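# Separate the phone from its case and leave both resting

## Task

Get the phone out of its case so that phone and case lie apart with a gap of at least a finger's width; both must stay that way on their own, not because the robot holds them. Afterwards open the grippers and pull the arms away.

## Robot and tools

Robot: two arms, left_arm and right_arm, each ending in a parallel two-finger gripper. The fingers extend along the gripper's own +z axis and close toward each other along its y axis. The reported hand position is the spot between the finger pads, just under 1 cm behind the tips.

Scene frame: origin on the tabletop midway between the arms, +z up, +x outward across the table, and left_arm sits on the +y side. The names left and right do not match image sides. Each result prints a state line per arm with end_effector_position (metres) and end_effector_quat_wxyz; at long reach this printed position may be somewhat wrong.

execute_actions(actions): a list of actions run one after another. Each action is a table of at most 15 rows; each row lasts one control step of 1/30 s, and if fewer than 15 rows are given the final row repeats to fill 15 steps. One row always has 14 numbers in [-1, 1], covering both arms even if one stays still: left_arm dx, dy, dz, rx, ry, rz, opening, then right_arm in the same order. dx to rz are an offset, expressed in that gripper's own axes, from the gripper's measured pose at the start of the action (for a call's first action, from the latest pose a result reported). Every row refers back to that same start pose, not to the preceding row. Scale: 1.0 equals 0.6 m of travel or 180 degrees; rx, ry, rz form a single rotation vector. Opening is absolute, not an offset: +1 is fully open (0.087 m), -1 closed. An empty list simply returns state and images.

move(target, speed, blocking): target is one 14-number row laid out as above (offsets in gripper axes from the pose shown by the latest result, plus absolute openings). Each gripper follows a straight line toward its target and both arms finish together, taking 0.5 to 10 s; paths not done by 10 s stop short. Rotation takes the shorter way. speed is each arm's top path speed in m/s, 0.002 to 0.5, default 0.25; turning is capped at twice that in rad/s. Paths do not avoid obstacles or the other arm, and grippers may lag, drift or overshoot the speed, mostly near full extension. Faster moves and targets set deeper past a contact press harder. The opening is sent when the move begins. The result adds a move: line with the outcome (done, off_target, moving, held, fault) and which limits acted, plus each gripper's distance from its target. If only one arm is named, the other finished fine. held means a safety check blocked that arm's last step; limits=paced means the sent pose was clipped; limits=held means some steps were blocked and the arm may then jump quickly. With blocking=false the result comes after 0.5 s while motion continues; poll with wait(0), and call wait or stop before issuing new actions or moves.

wait(seconds): 0 to 10; lets the simulation run with each arm holding its last command; returns early if a running move ends.

stop(): brakes a running move; a fast arm needs more room. Fingers keep moving.

zoom_image(camera, region): enlarges part of a camera's latest image. camera is cam_high, cam_low, cam_left_wrist or cam_right_wrist (each 504x504); region is [x0, y0, x1, y1] in pixels from the top-left corner, at most 504 by 504.

finished_scene(scene): ends the numbered scene (1 or 2) after the robot holds the last command; it reports success and gives the next task. Irreversible. Answering without any tool call ends everything.

Controller behaviour: each step the commanded pose is clipped to within 70 mm and 16 degrees of the measured pose, then joints are driven by damped inverse kinematics, favouring position over orientation. Far targets need several actions, and after an action the arm goes no further than its last clipped pose. Joint friction can leave the gripper up to about 31 mm off, so very small commands may do nothing. Hand target lines show where each gripper is currently being driven. A pose unreachable line means a clearance check altered or blocked that arm's command. Elbows stop just short of straight. Joint ranges (rad): waist -2.618 to 3.054, shoulder 0 to 3.142, elbow 0 to 3.142, wrist pitch -1.571 to 1.571, wrist yaw -1.571 to 1.571, wrist roll -2.094 to 2.094.

Gripping: grip_measured uses the same scale as the commanded opening; the last Joint positions value is the opening in metres. Readings may be off by about 1 mm per gripper, consistently. To hold something, command an opening below grip_measured, about 0.02 lower for a firm grip and less for a lighter one. Finger force tops out near 20 N per pad; a fast close can squeeze harder and even spring open.

Torques follow the Joint positions order minus the gripper; they include offsets, scale factors and noise, and are nonzero in free air. Holding loads heats motors: MOTOR HOT from 75 °C, a 10 s stop of that arm at 90 °C, and at 100 °C the arm goes limp and drops. An arm meant to stay put should get the offset back to its desired pose in the first call of a reply, then zeros, with its intended opening each time. The robot keeps its last command while you think.

Avoid: knocking rigid objects off the table, collisions or hard pressing between the arms, drops, slips, slams and forceful pushes. Loose items may get nudged occasionally by outside pushes, so check both pieces are settled and separated before releasing, retracting and ending the scene.

Each tool is called as name([rows], argument=value, ...), one row to a line, values as JSON.

## Session

execute_actions(actions=[])

Scene clock: 0.00 s.
left_arm: end_effector_position=(+0.3013, +0.7375, +0.3637) grip_measured=+1.000 end_effector_quat_wxyz=(+0.375, -0.329, +0.744, +0.445) | right_arm: end_effector_position=(+0.0478, -0.4909, +0.2839) grip_measured=+1.000 end_effector_quat_wxyz=(+0.395, +0.083, +0.859, -0.315)
Joint positions: left_arm=[ 1.004  1.885  2.127 -0.596 -0.363  0.324  0.087] | right_arm=[-1.48   0.699  1.178 -1.207 -0.744 -1.121  0.087]
Joint velocities: left_arm=[0.007 0.002 0.012 0.125 0.051 0.037 0.   ] | right_arm=[-0.012  0.007 -0.002 -0.007  0.007 -0.007  0.   ]
Joint torques (N m, as the arm reports them, + toward a larger angle): no reading
Motor temperatures (°C, as the motors report them): left_arm=[22 22 23 21 20 22] | right_arm=[24 22 21 21 20 21]
Hand target (left_arm): +0.301, +0.738, +0.364; +0.375, -0.329, +0.744, +0.445
Hand target (right_arm): +0.048, -0.491, +0.284; +0.395, +0.083, +0.859, -0.315

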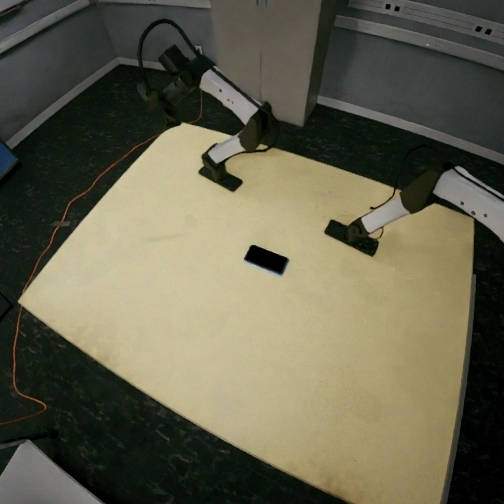

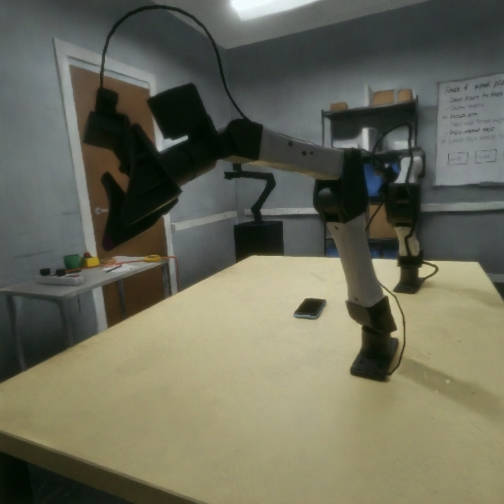

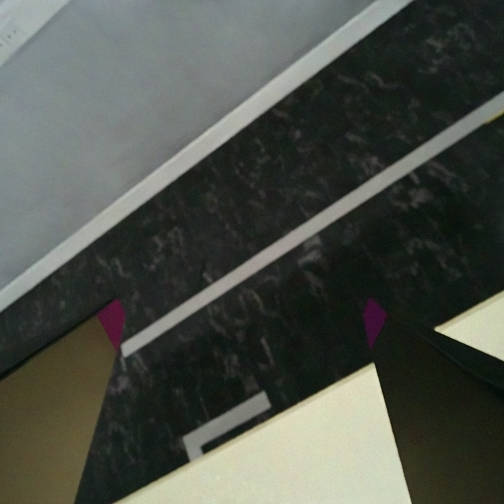

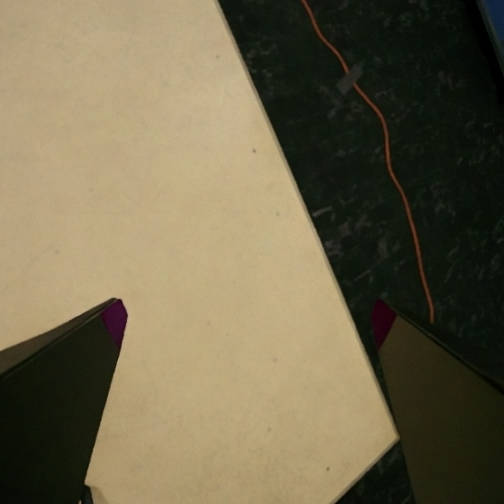

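zoom_image(camera="cam_high", region=[230,230,310,290])

zoom_image(camera="cam_low", region=[280,285,340,330])

Region (230, 230, 310, 290) of cam_high's 504x504 image, scaled by 6.300, with more detail than that image has; it fills the top 378 rows of this view, and the rest is white.

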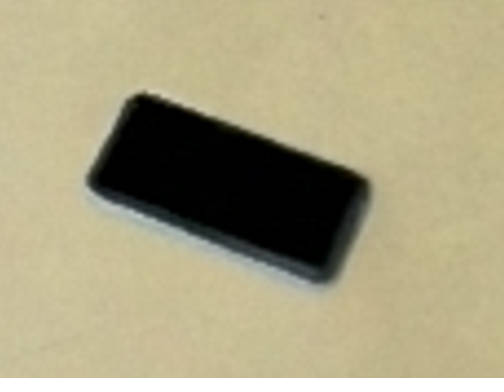

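Region (280, 285, 340, 330) of cam_low's 504x504 image, scaled by 8.400, with more detail than that image has; it fills the top 378 rows of this view, and the rest is white.

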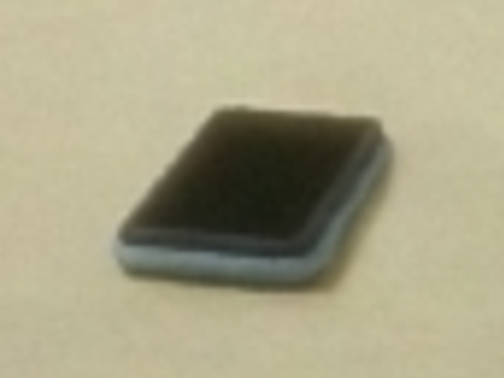

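move(target=[0.505,-0.455,-0.963,0.492,-0.042,0.644,1,0,0,0,0,0,0,1], speed=0.3)

Scene clock: 26.90 s.
left_arm: end_effector_position=(+0.2116, +0.0642, +0.1778) grip_measured=+1.000 end_effector_quat_wxyz=(+0.001, +0.705, +0.709, +0.010) | right_arm: end_effector_position=(+0.0478, -0.4909, +0.2839) grip_measured=+1.000 end_effector_quat_wxyz=(+0.395, +0.083, +0.859, -0.315)
Joint positions: left_arm=[-0.858  1.74   1.712 -1.543 -0.019  0.604  0.087] | right_arm=[-1.48   0.699  1.178 -1.207 -0.744 -1.121  0.087]
Joint velocities: left_arm=[-0.022 -0.017  0.002 -0.022 -0.051 -0.022  0.   ] | right_arm=[-0.002 -0.012 -0.002 -0.081  0.037  0.007  0.   ]
Joint torques (N m, as the arm reports them, + toward a larger angle): left_arm=[-1.02 -6.18  7.56  0.24  0.09  0.  ] | right_arm=[-0.13  1.45  6.28  1.62 -0.32  0.1 ]
Motor temperatures (°C, as the motors report them): left_arm=[22 27 26 24 20 22] | right_arm=[24 23 23 24 21 21]
Hand target (left_arm): +0.209, +0.062, +0.180; -0.004, +0.710, +0.704, +0.006
Hand target (right_arm): +0.048, -0.491, +0.284; +0.395, +0.083, +0.859, -0.315
Off the commanded pose (left_arm): 0.010 m, 1 deg.
Off the commanded pose (right_arm): 0.000 m, 0 deg.
move: done

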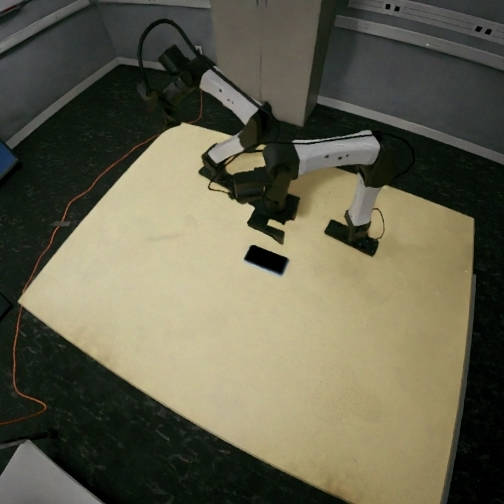

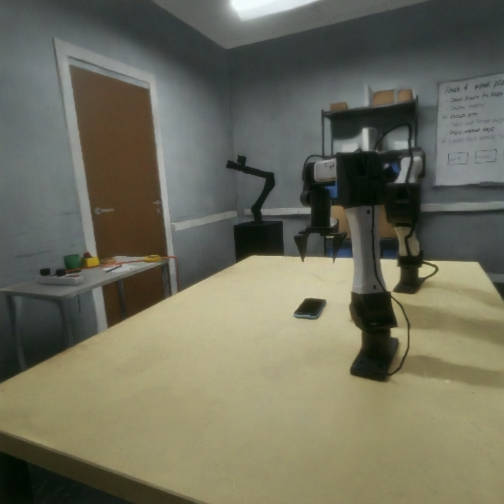

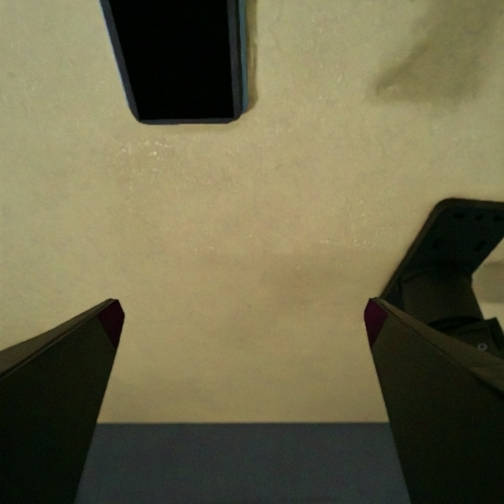

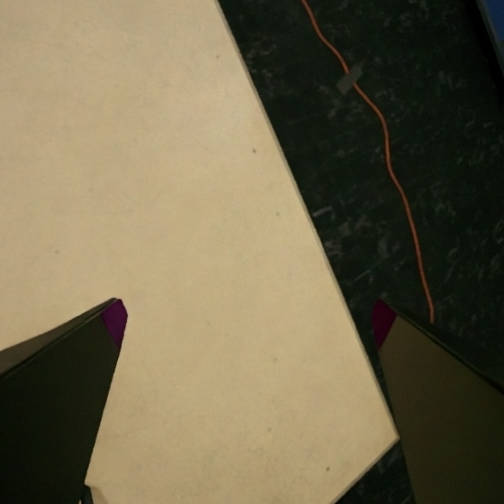

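move(target=[-0.13,0.068,0.2,0,0,0,1,0,0,0,0,0,0,1], speed=0.15)

Scene clock: 34.83 s.
left_arm: end_effector_position=(+0.2499, -0.0040, +0.0567) grip_measured=+1.000 end_effector_quat_wxyz=(-0.014, +0.703, +0.711, +0.012) | right_arm: end_effector_position=(+0.0478, -0.4909, +0.2839) grip_measured=+1.000 end_effector_quat_wxyz=(+0.395, +0.083, +0.859, -0.315)
Joint positions: left_arm=[-0.876  2.075  1.675 -1.203 -0.017  0.58   0.087] | right_arm=[-1.48   0.699  1.178 -1.207 -0.744 -1.121  0.087]
Joint velocities: left_arm=[-0.007 -0.012  0.002  0.051  0.007  0.037  0.   ] | right_arm=[ 0.007  0.012 -0.007 -0.037 -0.007  0.022  0.   ]
Joint torques (N m, as the arm reports them, + toward a larger angle): left_arm=[-1.16 -9.18  7.49  0.45  0.03 -0.1 ] | right_arm=[-0.13  1.46  6.28  1.62 -0.32  0.09]
Motor temperatures (°C, as the motors report them): left_arm=[22 27 27 23 20 22] | right_arm=[24 23 24 25 21 21]
Hand target (left_arm): +0.252, -0.014, +0.058; +0.002, +0.705, +0.709, +0.009
Hand target (right_arm): +0.048, -0.491, +0.284; +0.395, +0.083, +0.859, -0.315
Off the commanded pose (left_arm): 0.010 m, 2 deg.
Off the commanded pose (right_arm): 0.000 m, 0 deg.
move: done

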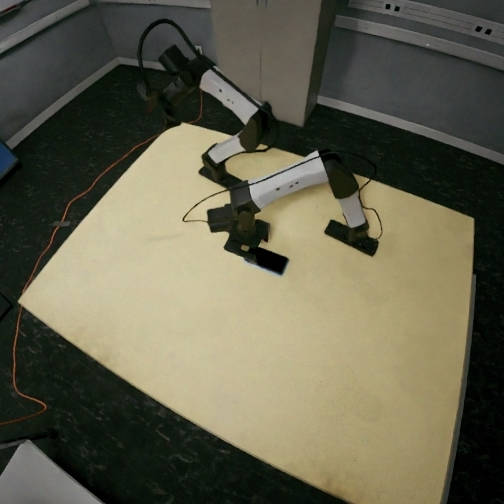

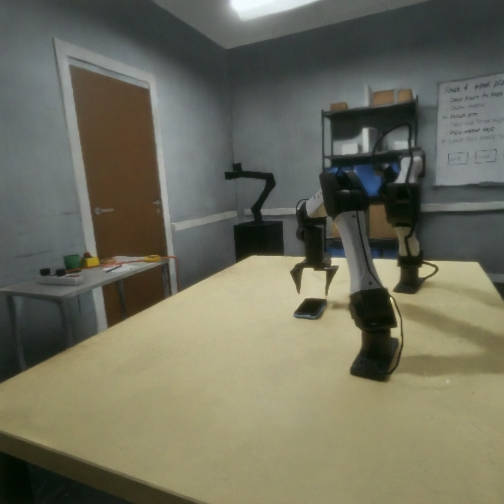

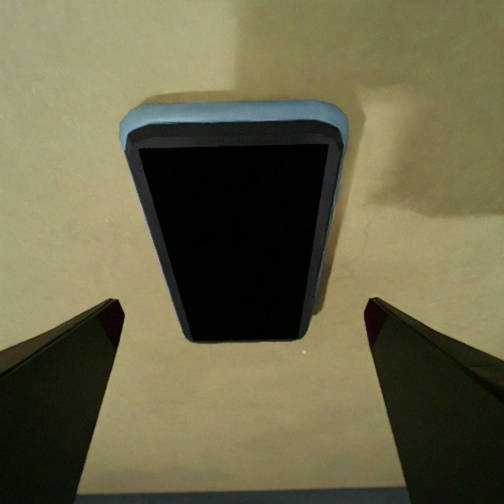

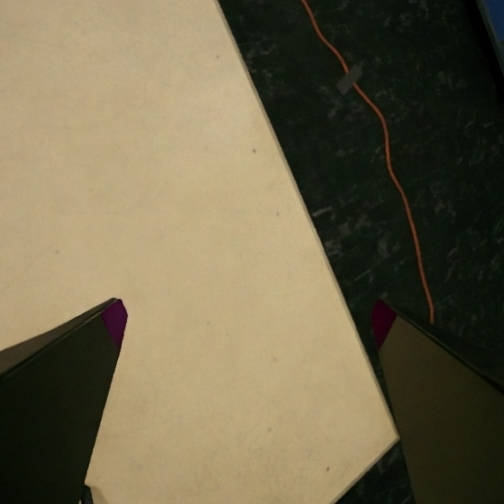

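move(target=[0.07,0.003,0.035,0,0,-0.012,1,0,0,0,0,0,0,1], speed=0.08)

Scene clock: 41.80 s.
left_arm: end_effector_position=(+0.2494, +0.0359, +0.0355) grip_measured=+1.000 end_effector_quat_wxyz=(-0.024, +0.690, +0.723, +0.012) | right_arm: end_effector_position=(+0.0478, -0.4909, +0.2839) grip_measured=+1.000 end_effector_quat_wxyz=(+0.395, +0.083, +0.859, -0.315)
Joint positions: left_arm=[-0.812  1.992  1.462 -1.092 -0.017  0.61   0.087] | right_arm=[-1.48   0.699  1.178 -1.207 -0.744 -1.121  0.087]
Joint velocities: left_arm=[-0.007 -0.007 -0.017 -0.037 -0.007 -0.081  0.   ] | right_arm=[ 0.007  0.002 -0.012  0.007 -0.051  0.022  0.   ]
Joint torques (N m, as the arm reports them, + toward a larger angle): left_arm=[  0.3  -10.29   4.43   0.5    0.02   0.  ] | right_arm=[-0.13  1.45  6.27  1.62 -0.32  0.1 ]
Motor temperatures (°C, as the motors report them): left_arm=[22 29 28 23 20 22] | right_arm=[24 23 24 25 21 21]
Hand target (left_arm): +0.252, +0.038, +0.037; -0.014, +0.689, +0.724, +0.012
Hand target (right_arm): +0.048, -0.491, +0.284; +0.395, +0.083, +0.859, -0.315
Off the commanded pose (left_arm): 0.004 m, 1 deg.
Off the commanded pose (right_arm): 0.000 m, 0 deg.
move: done

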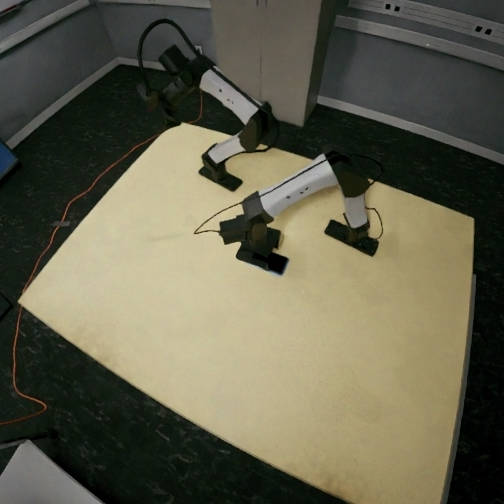

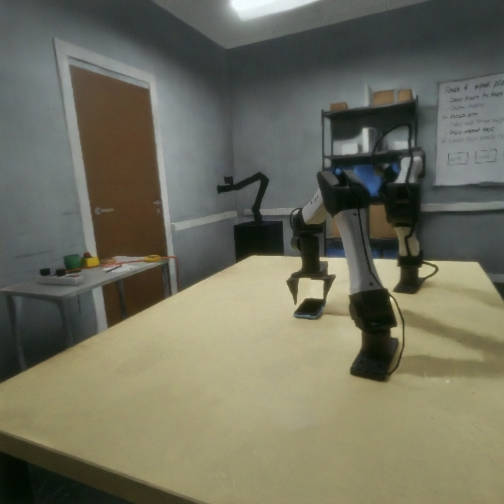

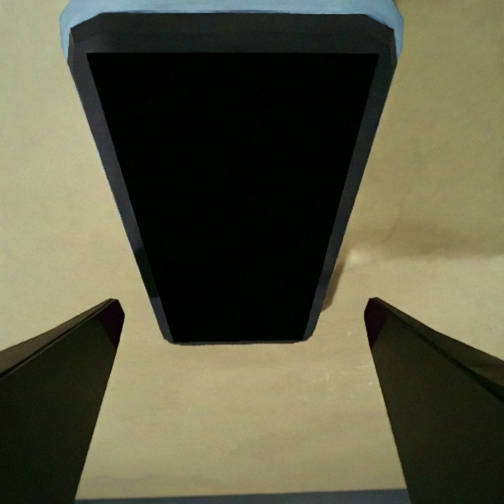

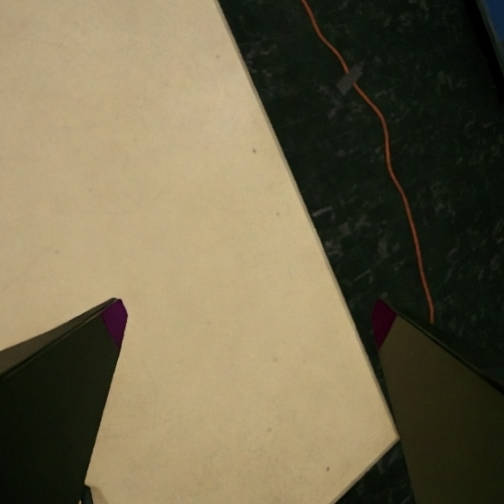

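move(target=[0,0.005,0.025,0,0,0,1,0,0,0,0,0,0,1], speed=0.03)

zoom_image(camera="cam_low", region=[280,275,345,330])

Scene clock: 48.50 s.
left_arm: end_effector_position=(+0.2543, +0.0296, +0.0341) grip_measured=+1.000 end_effector_quat_wxyz=(-0.008, +0.691, +0.723, +0.010) | right_arm: end_effector_position=(+0.0478, -0.4909, +0.2839) grip_measured=+1.000 end_effector_quat_wxyz=(+0.395, +0.083, +0.859, -0.315)
Joint positions: left_arm=[-0.812  1.992  1.462 -1.06  -0.017  0.611  0.087] | right_arm=[-1.48   0.699  1.178 -1.207 -0.744 -1.121  0.087]
Joint velocities: left_arm=[ 0.002  0.002  0.002  0.066 -0.022 -0.037  0.   ] | right_arm=[-0.007 -0.002  0.002  0.051 -0.037 -0.022  0.   ]
Joint torques (N m, as the arm reports them, + toward a larger angle): left_arm=[ 0.21 -7.65  3.82  0.53  0.05  0.04] | right_arm=[-0.13  1.44  6.28  1.62 -0.32  0.1 ]
Motor temperatures (°C, as the motors report them): left_arm=[22 30 27 22 20 22] | right_arm=[24 23 24 26 21 21]
Hand target (left_arm): +0.252, +0.037, +0.021; -0.024, +0.690, +0.723, +0.012
Hand target (right_arm): +0.048, -0.491, +0.284; +0.395, +0.083, +0.859, -0.315
Off the commanded pose (left_arm): 0.016 m, 2 deg.
Off the commanded pose (right_arm): 0.000 m, 0 deg.
move: off_target (left_arm)

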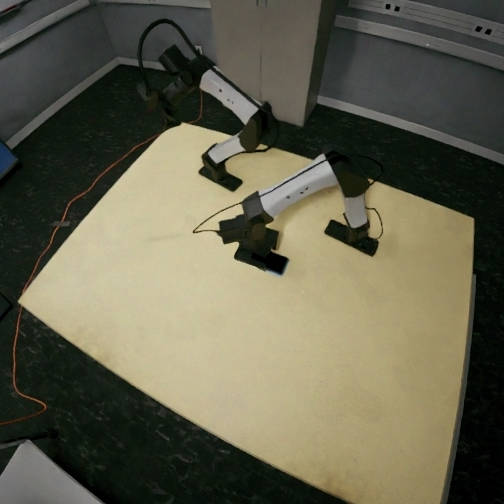

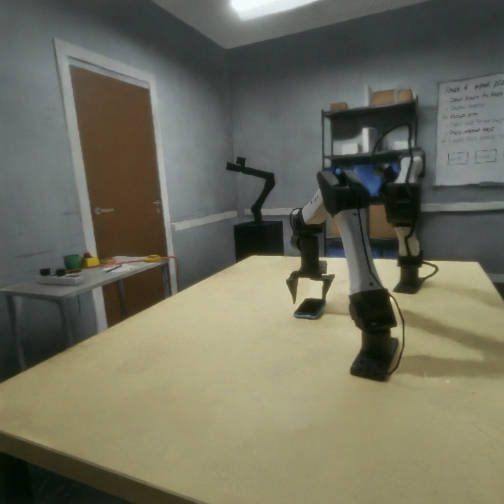

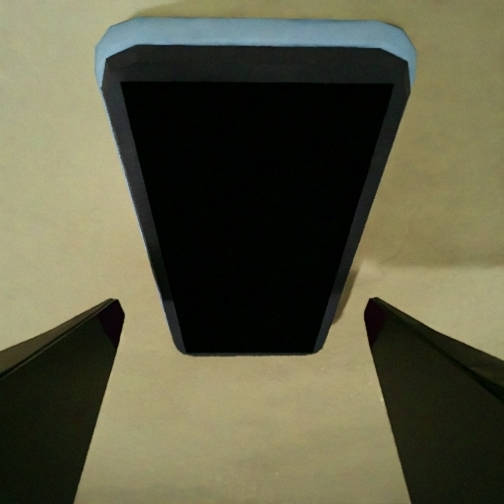

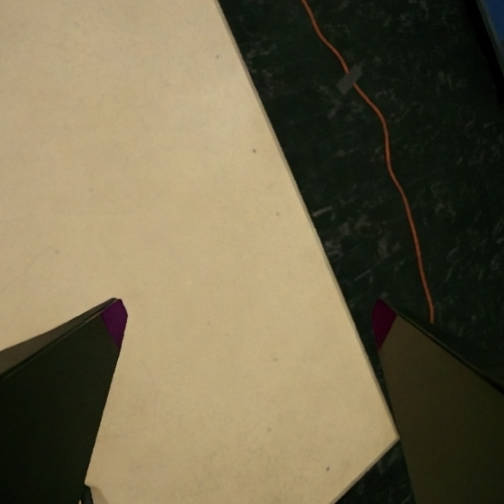

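Region (280, 275, 345, 330) of cam_low's 504x504 image, scaled by 7.754, with more detail than that image has; it fills the top 426 rows of this view, and the rest is white.

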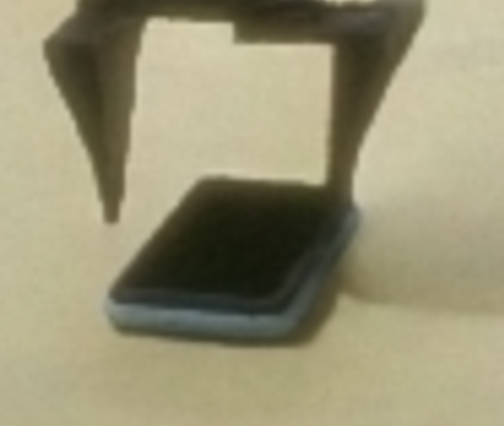

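move(target=[0.015,-0.009,0.038,0,0,0,1,0,0,0,0,0,0,1], speed=0.05)

zoom_image(camera="cam_low", region=[280,275,345,330])

Scene clock: 53.23 s.
left_arm: end_effector_position=(+0.2487, +0.0369, +0.0135) grip_measured=+1.000 end_effector_quat_wxyz=(-0.012, +0.691, +0.723, +0.011) | right_arm: end_effector_position=(+0.0478, -0.4909, +0.2839) grip_measured=+1.000 end_effector_quat_wxyz=(+0.395, +0.083, +0.859, -0.315)
Joint positions: left_arm=[-0.812  1.992  1.374 -0.98  -0.017  0.611  0.087] | right_arm=[-1.48   0.699  1.178 -1.207 -0.744 -1.121  0.087]
Joint velocities: left_arm=[-0.007  0.002  0.002  0.007 -0.051 -0.022  0.   ] | right_arm=[-0.017 -0.012 -0.022 -0.081 -0.037  0.051  0.   ]
Joint torques (N m, as the arm reports them, + toward a larger angle): left_arm=[-0.02 -9.57  4.46  0.5   0.03  0.  ] | right_arm=[-0.13  1.45  6.28  1.62 -0.32  0.1 ]
Motor temperatures (°C, as the motors report them): left_arm=[22 30 27 22 20 22] | right_arm=[24 23 25 26 21 21]
Hand target (left_arm): +0.249, +0.039, +0.011; -0.008, +0.691, +0.723, +0.010
Hand target (right_arm): +0.048, -0.491, +0.284; +0.395, +0.083, +0.859, -0.315
Off the commanded pose (left_arm): 0.003 m, 0 deg.
Off the commanded pose (right_arm): 0.000 m, 0 deg.
move: done

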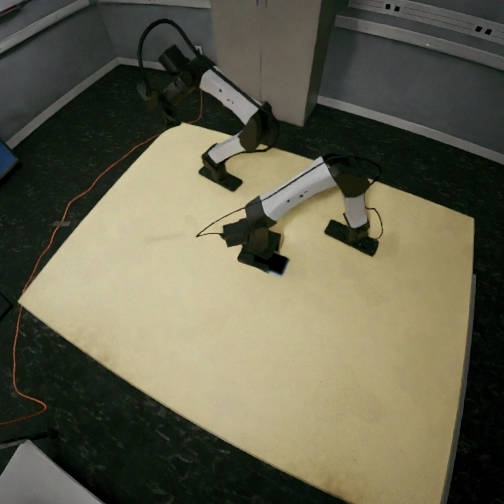

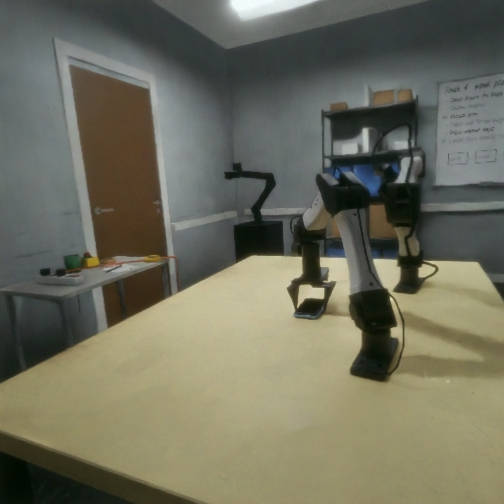

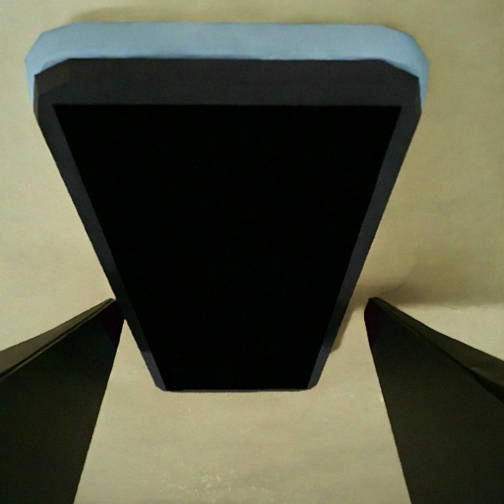

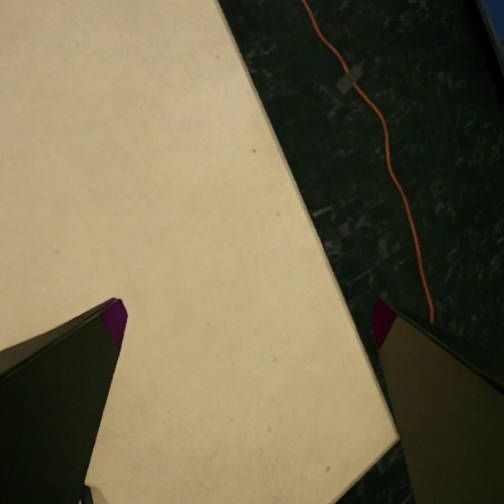

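Region (280, 275, 345, 330) of cam_low's 504x504 image, scaled by 7.754, with more detail than that image has; it fills the top 426 rows of this view, and the rest is white.

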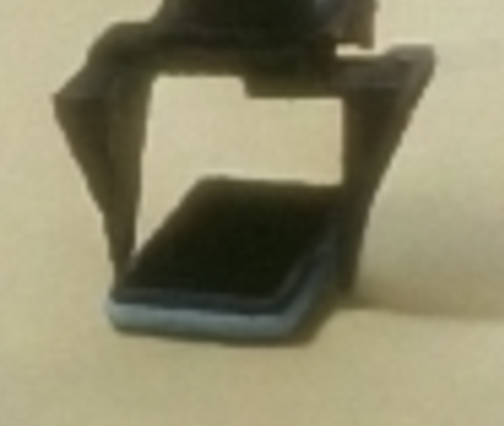

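Height is uncertain; close gradually and read the width.

execute_actions([
  [[0,0,0,0,0,0,0.9,0,0,0,0,0,0,1],[0,0,0,0,0,0,0.86,0,0,0,0,0,0,1],[0,0,0,0,0,0,0.83,0,0,0,0,0,0,1],[0,0,0,0,0,0,0.8,0,0,0,0,0,0,1],[0,0,0,0,0,0,0.77,0,0,0,0,0,0,1],[0,0,0,0,0,0,0.74,0,0,0,0,0,0,1],[0,0,0,0,0,0,0.71,0,0,0,0,0,0,1],[0,0,0,0,0,0,0.68,0,0,0,0,0,0,1],[0,0,0,0,0,0,0.65,0,0,0,0,0,0,1],[0,0,0,0,0,0,0.62,0,0,0,0,0,0,1]],
  [[0,0,0,0,0,0,0.6,0,0,0,0,0,0,1]],
])

zoom_image(camera="cam_low", region=[280,275,345,330])

Scene clock: 63.57 s.
left_arm: end_effector_position=(+0.2498, +0.0374, +0.0136) grip_measured=+0.640 end_effector_quat_wxyz=(-0.011, +0.691, +0.723, +0.014) | right_arm: end_effector_position=(+0.0478, -0.4909, +0.2839) grip_measured=+1.000 end_effector_quat_wxyz=(+0.395, +0.083, +0.859, -0.315)
Joint positions: left_arm=[-0.812  1.992  1.374 -0.979 -0.024  0.611  0.072] | right_arm=[-1.48   0.699  1.178 -1.207 -0.744 -1.121  0.087]
Joint velocities: left_arm=[ 0.007 -0.002 -0.012  0.051  0.022  0.007 -0.001] | right_arm=[ 0.002 -0.007  0.002 -0.007 -0.022  0.007  0.   ]
Joint torques (N m, as the arm reports them, + toward a larger angle): left_arm=[-0.35 -8.85  5.84  0.36  0.05 -0.04] | right_arm=[-0.12  1.45  6.28  1.62 -0.32  0.09]
Motor temperatures (°C, as the motors report them): left_arm=[22 32 27 22 20 22] | right_arm=[24 23 25 27 21 21]
Hand target (left_arm): +0.250, +0.037, +0.014; -0.011, +0.691, +0.723, +0.014
Hand target (right_arm): +0.048, -0.491, +0.284; +0.395, +0.083, +0.859, -0.315
Off the commanded pose (left_arm): 0.000 m, 0 deg.
Off the commanded pose (right_arm): 0.000 m, 0 deg.

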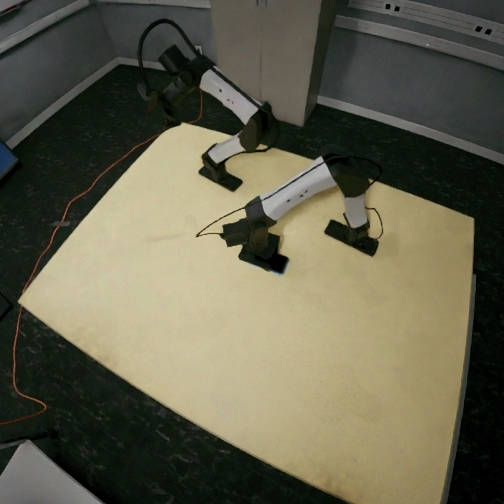

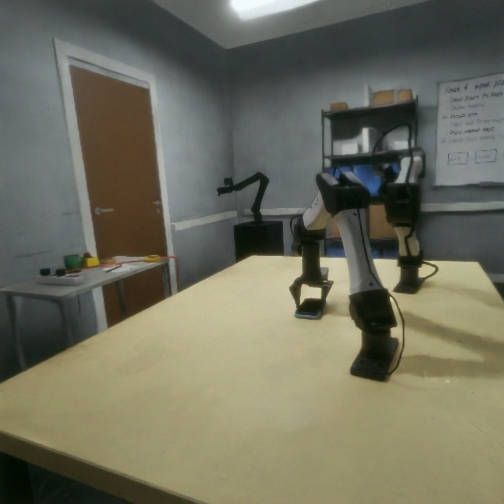

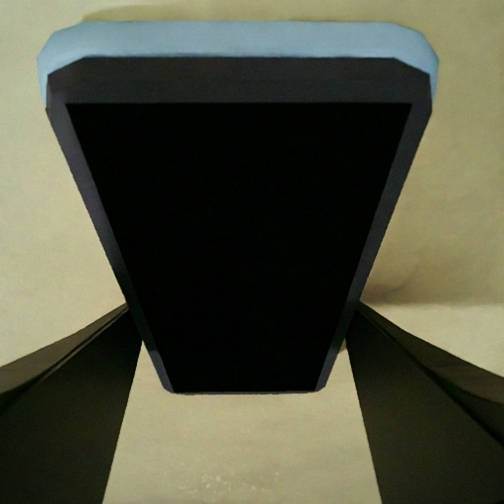

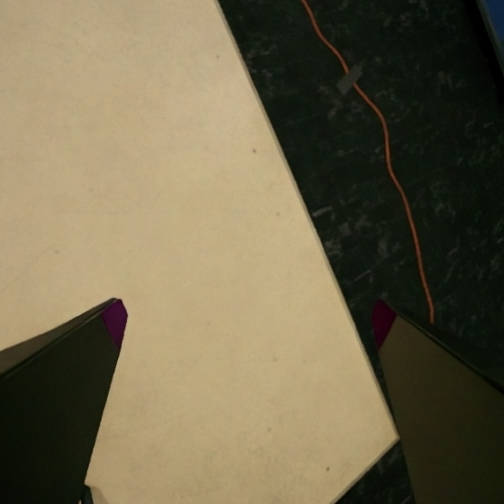

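Region (280, 275, 345, 330) of cam_low's 504x504 image, scaled by 7.754, with more detail than that image has; it fills the top 426 rows of this view, and the rest is white.

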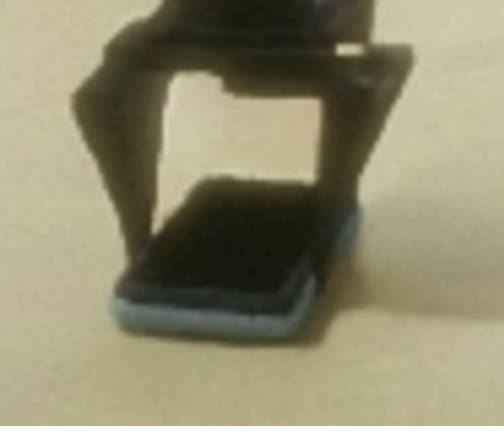

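execute_actions([
  [[0,0,0,0,0,0,1,0,0,0,0,0,0,1],[0,0,0,0,0,0,1,0,0,0,0,0,0,1],[0,0,0,0,0,0,1,0,0,0,0,0,0,1],[0,0,0,0,0,0,1,0,0,0,0,0,0,1],[0,0,0,0,0,0,1,0,0,0,0,0,0,1],[0,0,0,0,0,0,1,0,0,0,0,0,0,1],[-0.006,0.005,-0.02,0,0,0,1,0,0,0,0,0,0,1]],
])

wait(seconds=0.3)

Scene clock: 74.60 s.
left_arm: end_effector_position=(+0.2525, +0.0338, +0.0210) grip_measured=+1.000 end_effector_quat_wxyz=(-0.007, +0.691, +0.723, +0.013) | right_arm: end_effector_position=(+0.0478, -0.4909, +0.2839) grip_measured=+1.000 end_effector_quat_wxyz=(+0.395, +0.083, +0.859, -0.315)
Joint positions: left_arm=[-0.812  1.992  1.407 -1.005 -0.024  0.611  0.087] | right_arm=[-1.48   0.699  1.178 -1.207 -0.744 -1.121  0.087]
Joint velocities: left_arm=[ 0.002 -0.012 -0.012 -0.095 -0.022  0.022  0.   ] | right_arm=[-0.007 -0.007 -0.002 -0.037  0.022  0.051  0.   ]
Joint torques (N m, as the arm reports them, + toward a larger angle): left_arm=[-0.32 -8.75  7.27  0.24  0.03 -0.03] | right_arm=[-0.13  1.44  6.28  1.62 -0.32  0.09]
Motor temperatures (°C, as the motors report them): left_arm=[22 33 27 22 20 22] | right_arm=[24 23 25 27 21 21]
Hand target (left_arm): +0.253, +0.034, +0.025; -0.011, +0.691, +0.723, +0.014
Hand target (right_arm): +0.048, -0.491, +0.284; +0.395, +0.083, +0.859, -0.315
Off the commanded pose (left_arm): 0.005 m, 0 deg.
Off the commanded pose (right_arm): 0.000 m, 0 deg.

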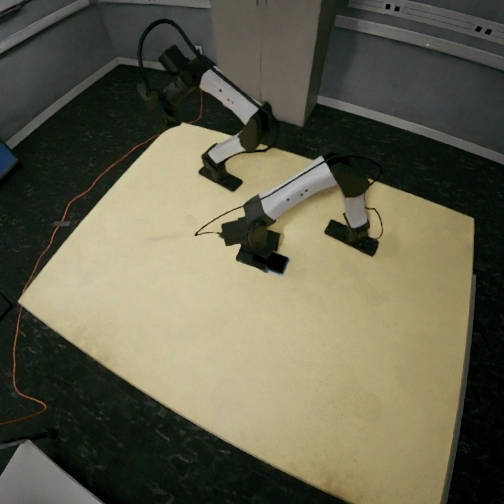

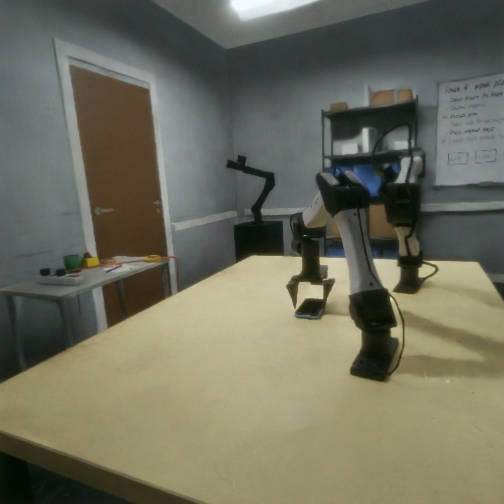

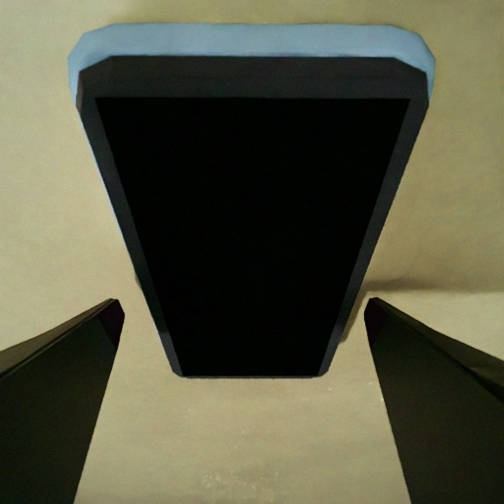

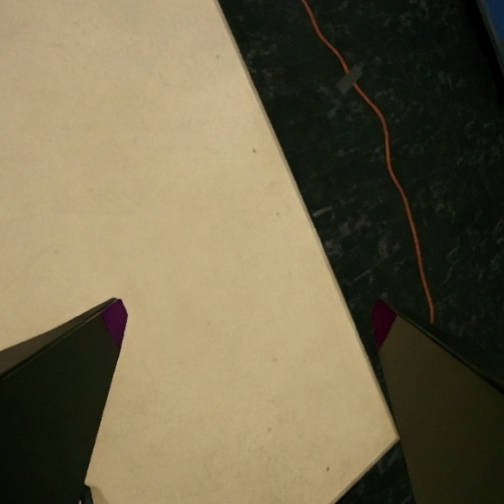

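Scene clock: 74.90 s.
left_arm: end_effector_position=(+0.2515, +0.0351, +0.0212) grip_measured=+1.000 end_effector_quat_wxyz=(-0.011, +0.691, +0.723, +0.014) | right_arm: end_effector_position=(+0.0478, -0.4909, +0.2839) grip_measured=+1.000 end_effector_quat_wxyz=(+0.395, +0.083, +0.859, -0.315)
Joint positions: left_arm=[-0.812  1.992  1.407 -1.011 -0.024  0.611  0.087] | right_arm=[-1.48   0.699  1.178 -1.207 -0.744 -1.121  0.087]
Joint velocities: left_arm=[-0.007 -0.007  0.007  0.022  0.051 -0.095  0.   ] | right_arm=[-0.002  0.012  0.017 -0.037 -0.007  0.022  0.   ]
Joint torques (N m, as the arm reports them, + toward a larger angle): left_arm=[-0.23 -8.77  7.22  0.21  0.03 -0.02] | right_arm=[-0.14  1.44  6.27  1.62 -0.32  0.1 ]
Motor temperatures (°C, as the motors report them): left_arm=[22 33 27 22 20 22] | right_arm=[24 23 25 27 21 21]
Hand target (left_arm): +0.253, +0.034, +0.025; -0.011, +0.691, +0.723, +0.014
Hand target (right_arm): +0.048, -0.491, +0.284; +0.395, +0.083, +0.859, -0.315
Off the commanded pose (left_arm): 0.005 m, 0 deg.
Off the commanded pose (right_arm): 0.000 m, 0 deg.
wait: 0.30 s; at rest by 0.17 s

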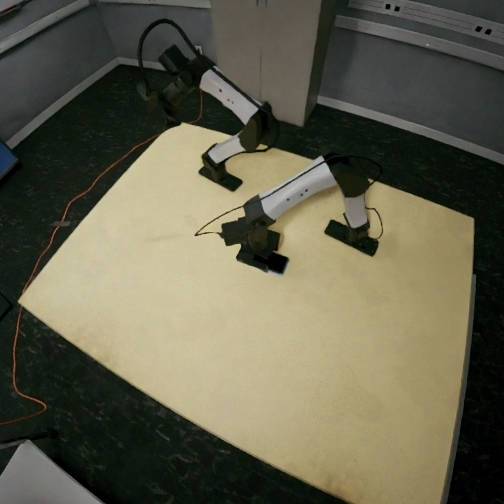

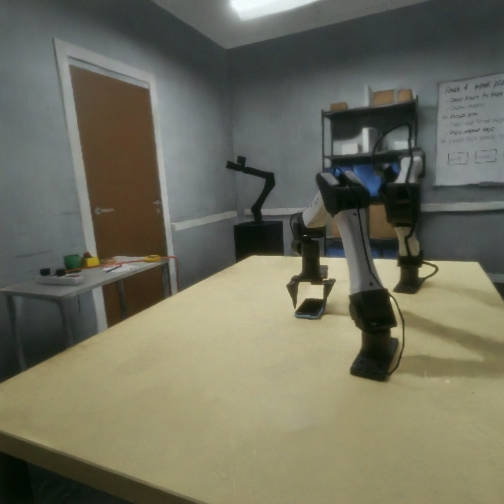

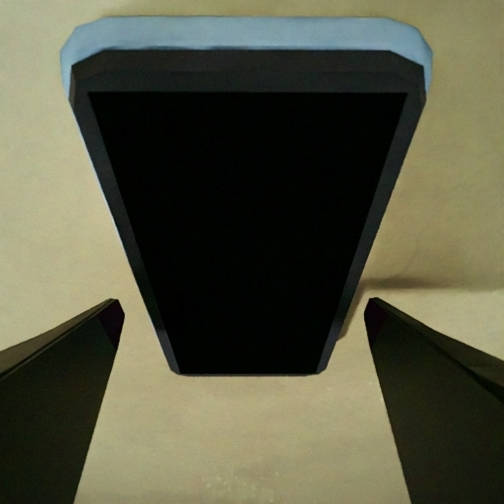

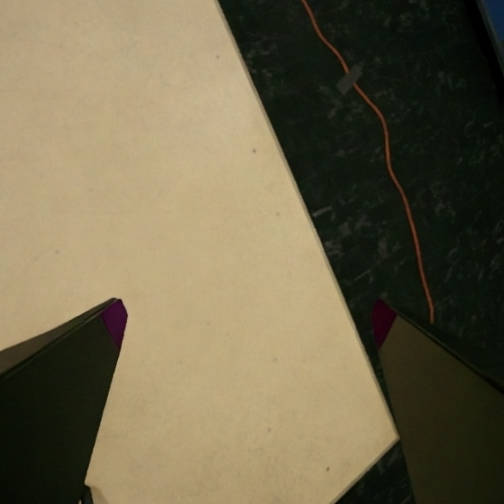

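execute_actions([
  [[0,0,0,0,0,0,0.9,0,0,0,0,0,0,1],[0,0,0,0,0,0,0.8,0,0,0,0,0,0,1],[0,0,0,0,0,0,0.75,0,0,0,0,0,0,1],[0,0,0,0,0,0,0.71,0,0,0,0,0,0,1],[0,0,0,0,0,0,0.68,0,0,0,0,0,0,1],[0,0,0,0,0,0,0.65,0,0,0,0,0,0,1],[0,0,0,0,0,0,0.62,0,0,0,0,0,0,1],[0,0,0,0,0,0,0.6,0,0,0,0,0,0,1],[0,0,0,0,0,0,0.58,0,0,0,0,0,0,1],[0,0,0,0,0,0,0.56,0,0,0,0,0,0,1],[0,0,0,0,0,0,0.54,0,0,0,0,0,0,1]],
])

zoom_image(camera="cam_low", region=[280,275,345,330])

Scene clock: 82.47 s.
left_arm: end_effector_position=(+0.2507, +0.0352, +0.0212) grip_measured=+0.590 end_effector_quat_wxyz=(-0.012, +0.691, +0.723, +0.012) | right_arm: end_effector_position=(+0.0478, -0.4909, +0.2839) grip_measured=+1.000 end_effector_quat_wxyz=(+0.395, +0.083, +0.859, -0.315)
Joint positions: left_arm=[-0.812  1.992  1.407 -1.013 -0.02   0.611  0.07 ] | right_arm=[-1.48   0.699  1.178 -1.207 -0.744 -1.121  0.087]
Joint velocities: left_arm=[ 0.002 -0.002 -0.002 -0.051 -0.022 -0.022  0.   ] | right_arm=[-0.007 -0.022  0.002 -0.037 -0.037  0.022  0.   ]
Joint torques (N m, as the arm reports them, + toward a larger angle): left_arm=[-0.48 -8.89  5.86  0.4   0.03 -0.02] | right_arm=[-0.13  1.46  6.27  1.62 -0.32  0.09]
Motor temperatures (°C, as the motors report them): left_arm=[22 33 28 22 20 22] | right_arm=[24 23 26 27 21 21]
Hand target (left_arm): +0.252, +0.035, +0.021; -0.011, +0.691, +0.723, +0.014
Hand target (right_arm): +0.048, -0.491, +0.284; +0.395, +0.083, +0.859, -0.315
Off the commanded pose (left_arm): 0.001 m, 0 deg.
Off the commanded pose (right_arm): 0.000 m, 0 deg.

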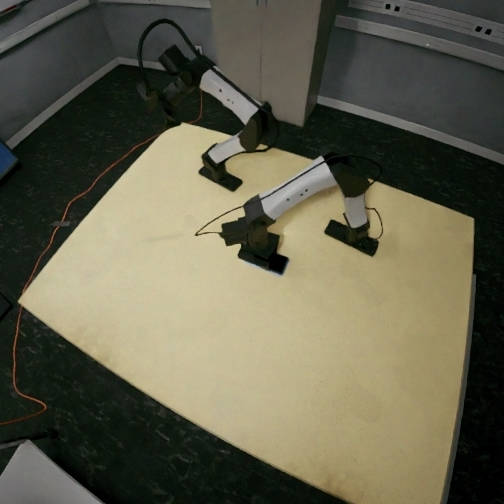

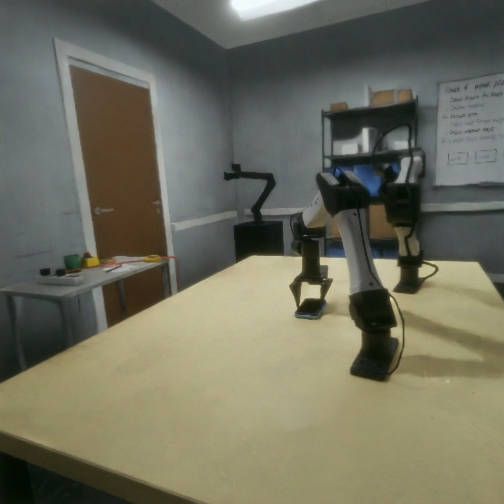

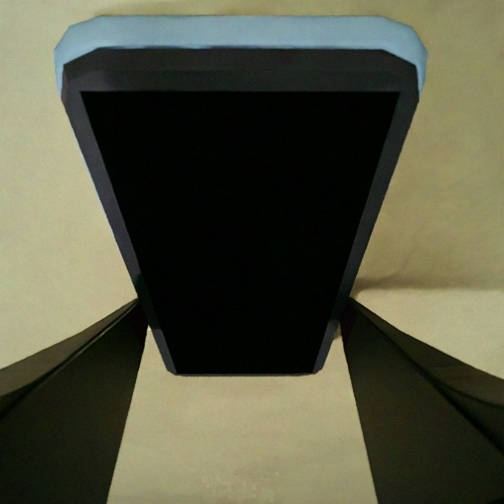

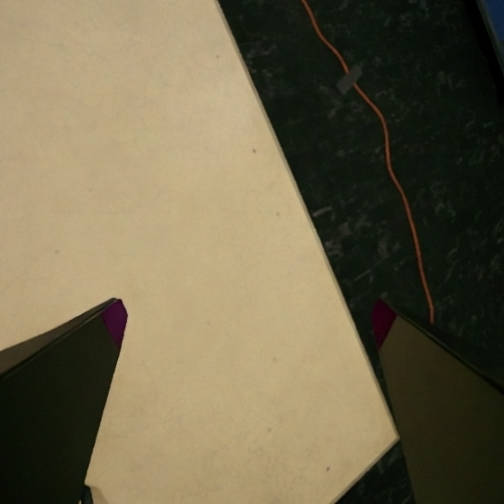

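Region (280, 275, 345, 330) of cam_low's 504x504 image, scaled by 7.754, with more detail than that image has; it fills the top 426 rows of this view, and the rest is white.

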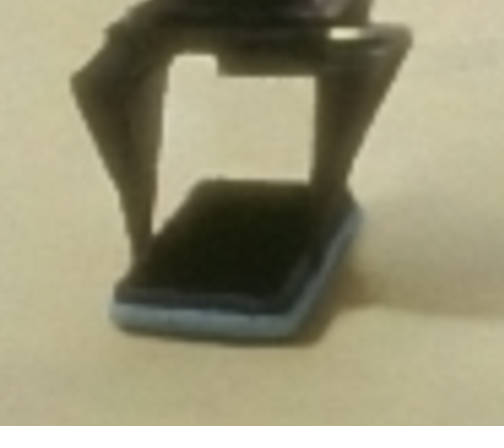

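move(target=[0,0,-0.06,0,0,0,0.55,0,0,0,0,0,0,1], speed=0.05)

Scene clock: 88.50 s.
left_arm: end_effector_position=(+0.2490, +0.0373, +0.0430) grip_measured=+0.588 end_effector_quat_wxyz=(-0.024, +0.691, +0.723, +0.014) | right_arm: end_effector_position=(+0.0478, -0.4909, +0.2839) grip_measured=+1.000 end_effector_quat_wxyz=(+0.395, +0.083, +0.859, -0.315)
Joint positions: left_arm=[-0.812  1.981  1.477 -1.119 -0.02   0.611  0.069] | right_arm=[-1.48   0.699  1.178 -1.207 -0.744 -1.121  0.087]
Joint velocities: left_arm=[-0.007 -0.002 -0.007  0.037  0.022 -0.022 -0.   ] | right_arm=[-0.012 -0.002  0.007  0.037  0.007 -0.007  0.   ]
Joint torques (N m, as the arm reports them, + toward a larger angle): left_arm=[ -0.34 -10.6    7.74   0.1    0.03  -0.04] | right_arm=[-0.13  1.45  6.28  1.62 -0.32  0.09]
Motor temperatures (°C, as the motors report them): left_arm=[22 34 28 22 20 22] | right_arm=[24 23 26 28 21 21]
Hand target (left_arm): +0.251, +0.035, +0.057; -0.012, +0.691, +0.723, +0.012
Hand target (right_arm): +0.048, -0.491, +0.284; +0.395, +0.083, +0.859, -0.315
Off the commanded pose (left_arm): 0.015 m, 1 deg.
Off the commanded pose (right_arm): 0.000 m, 0 deg.
move: off_target (left_arm)

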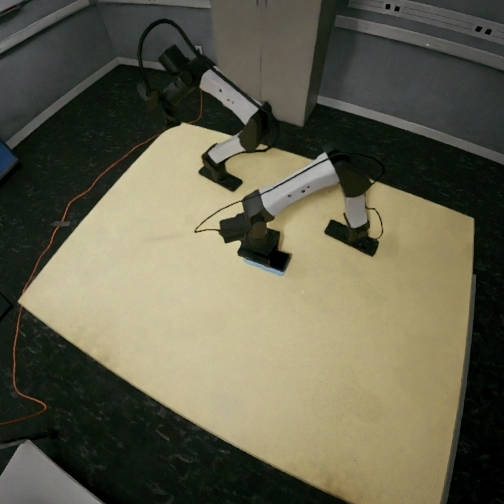

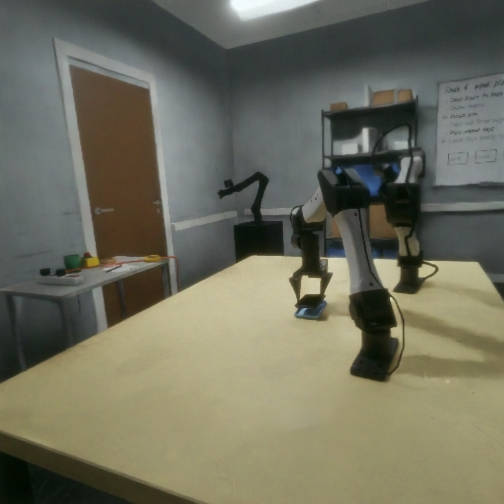

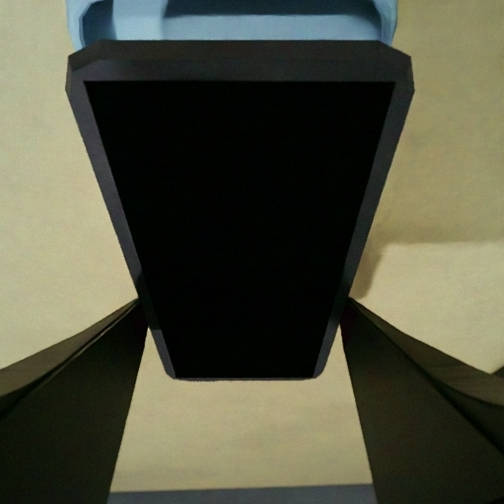

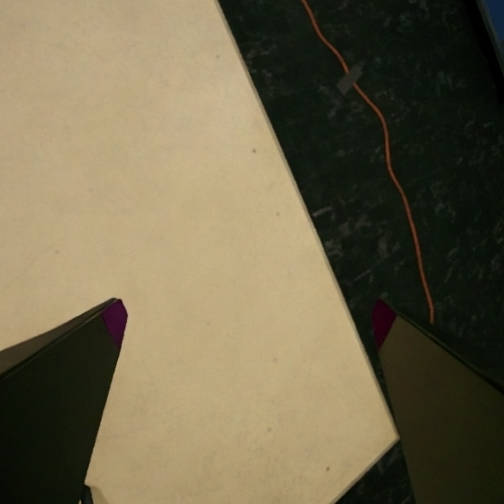

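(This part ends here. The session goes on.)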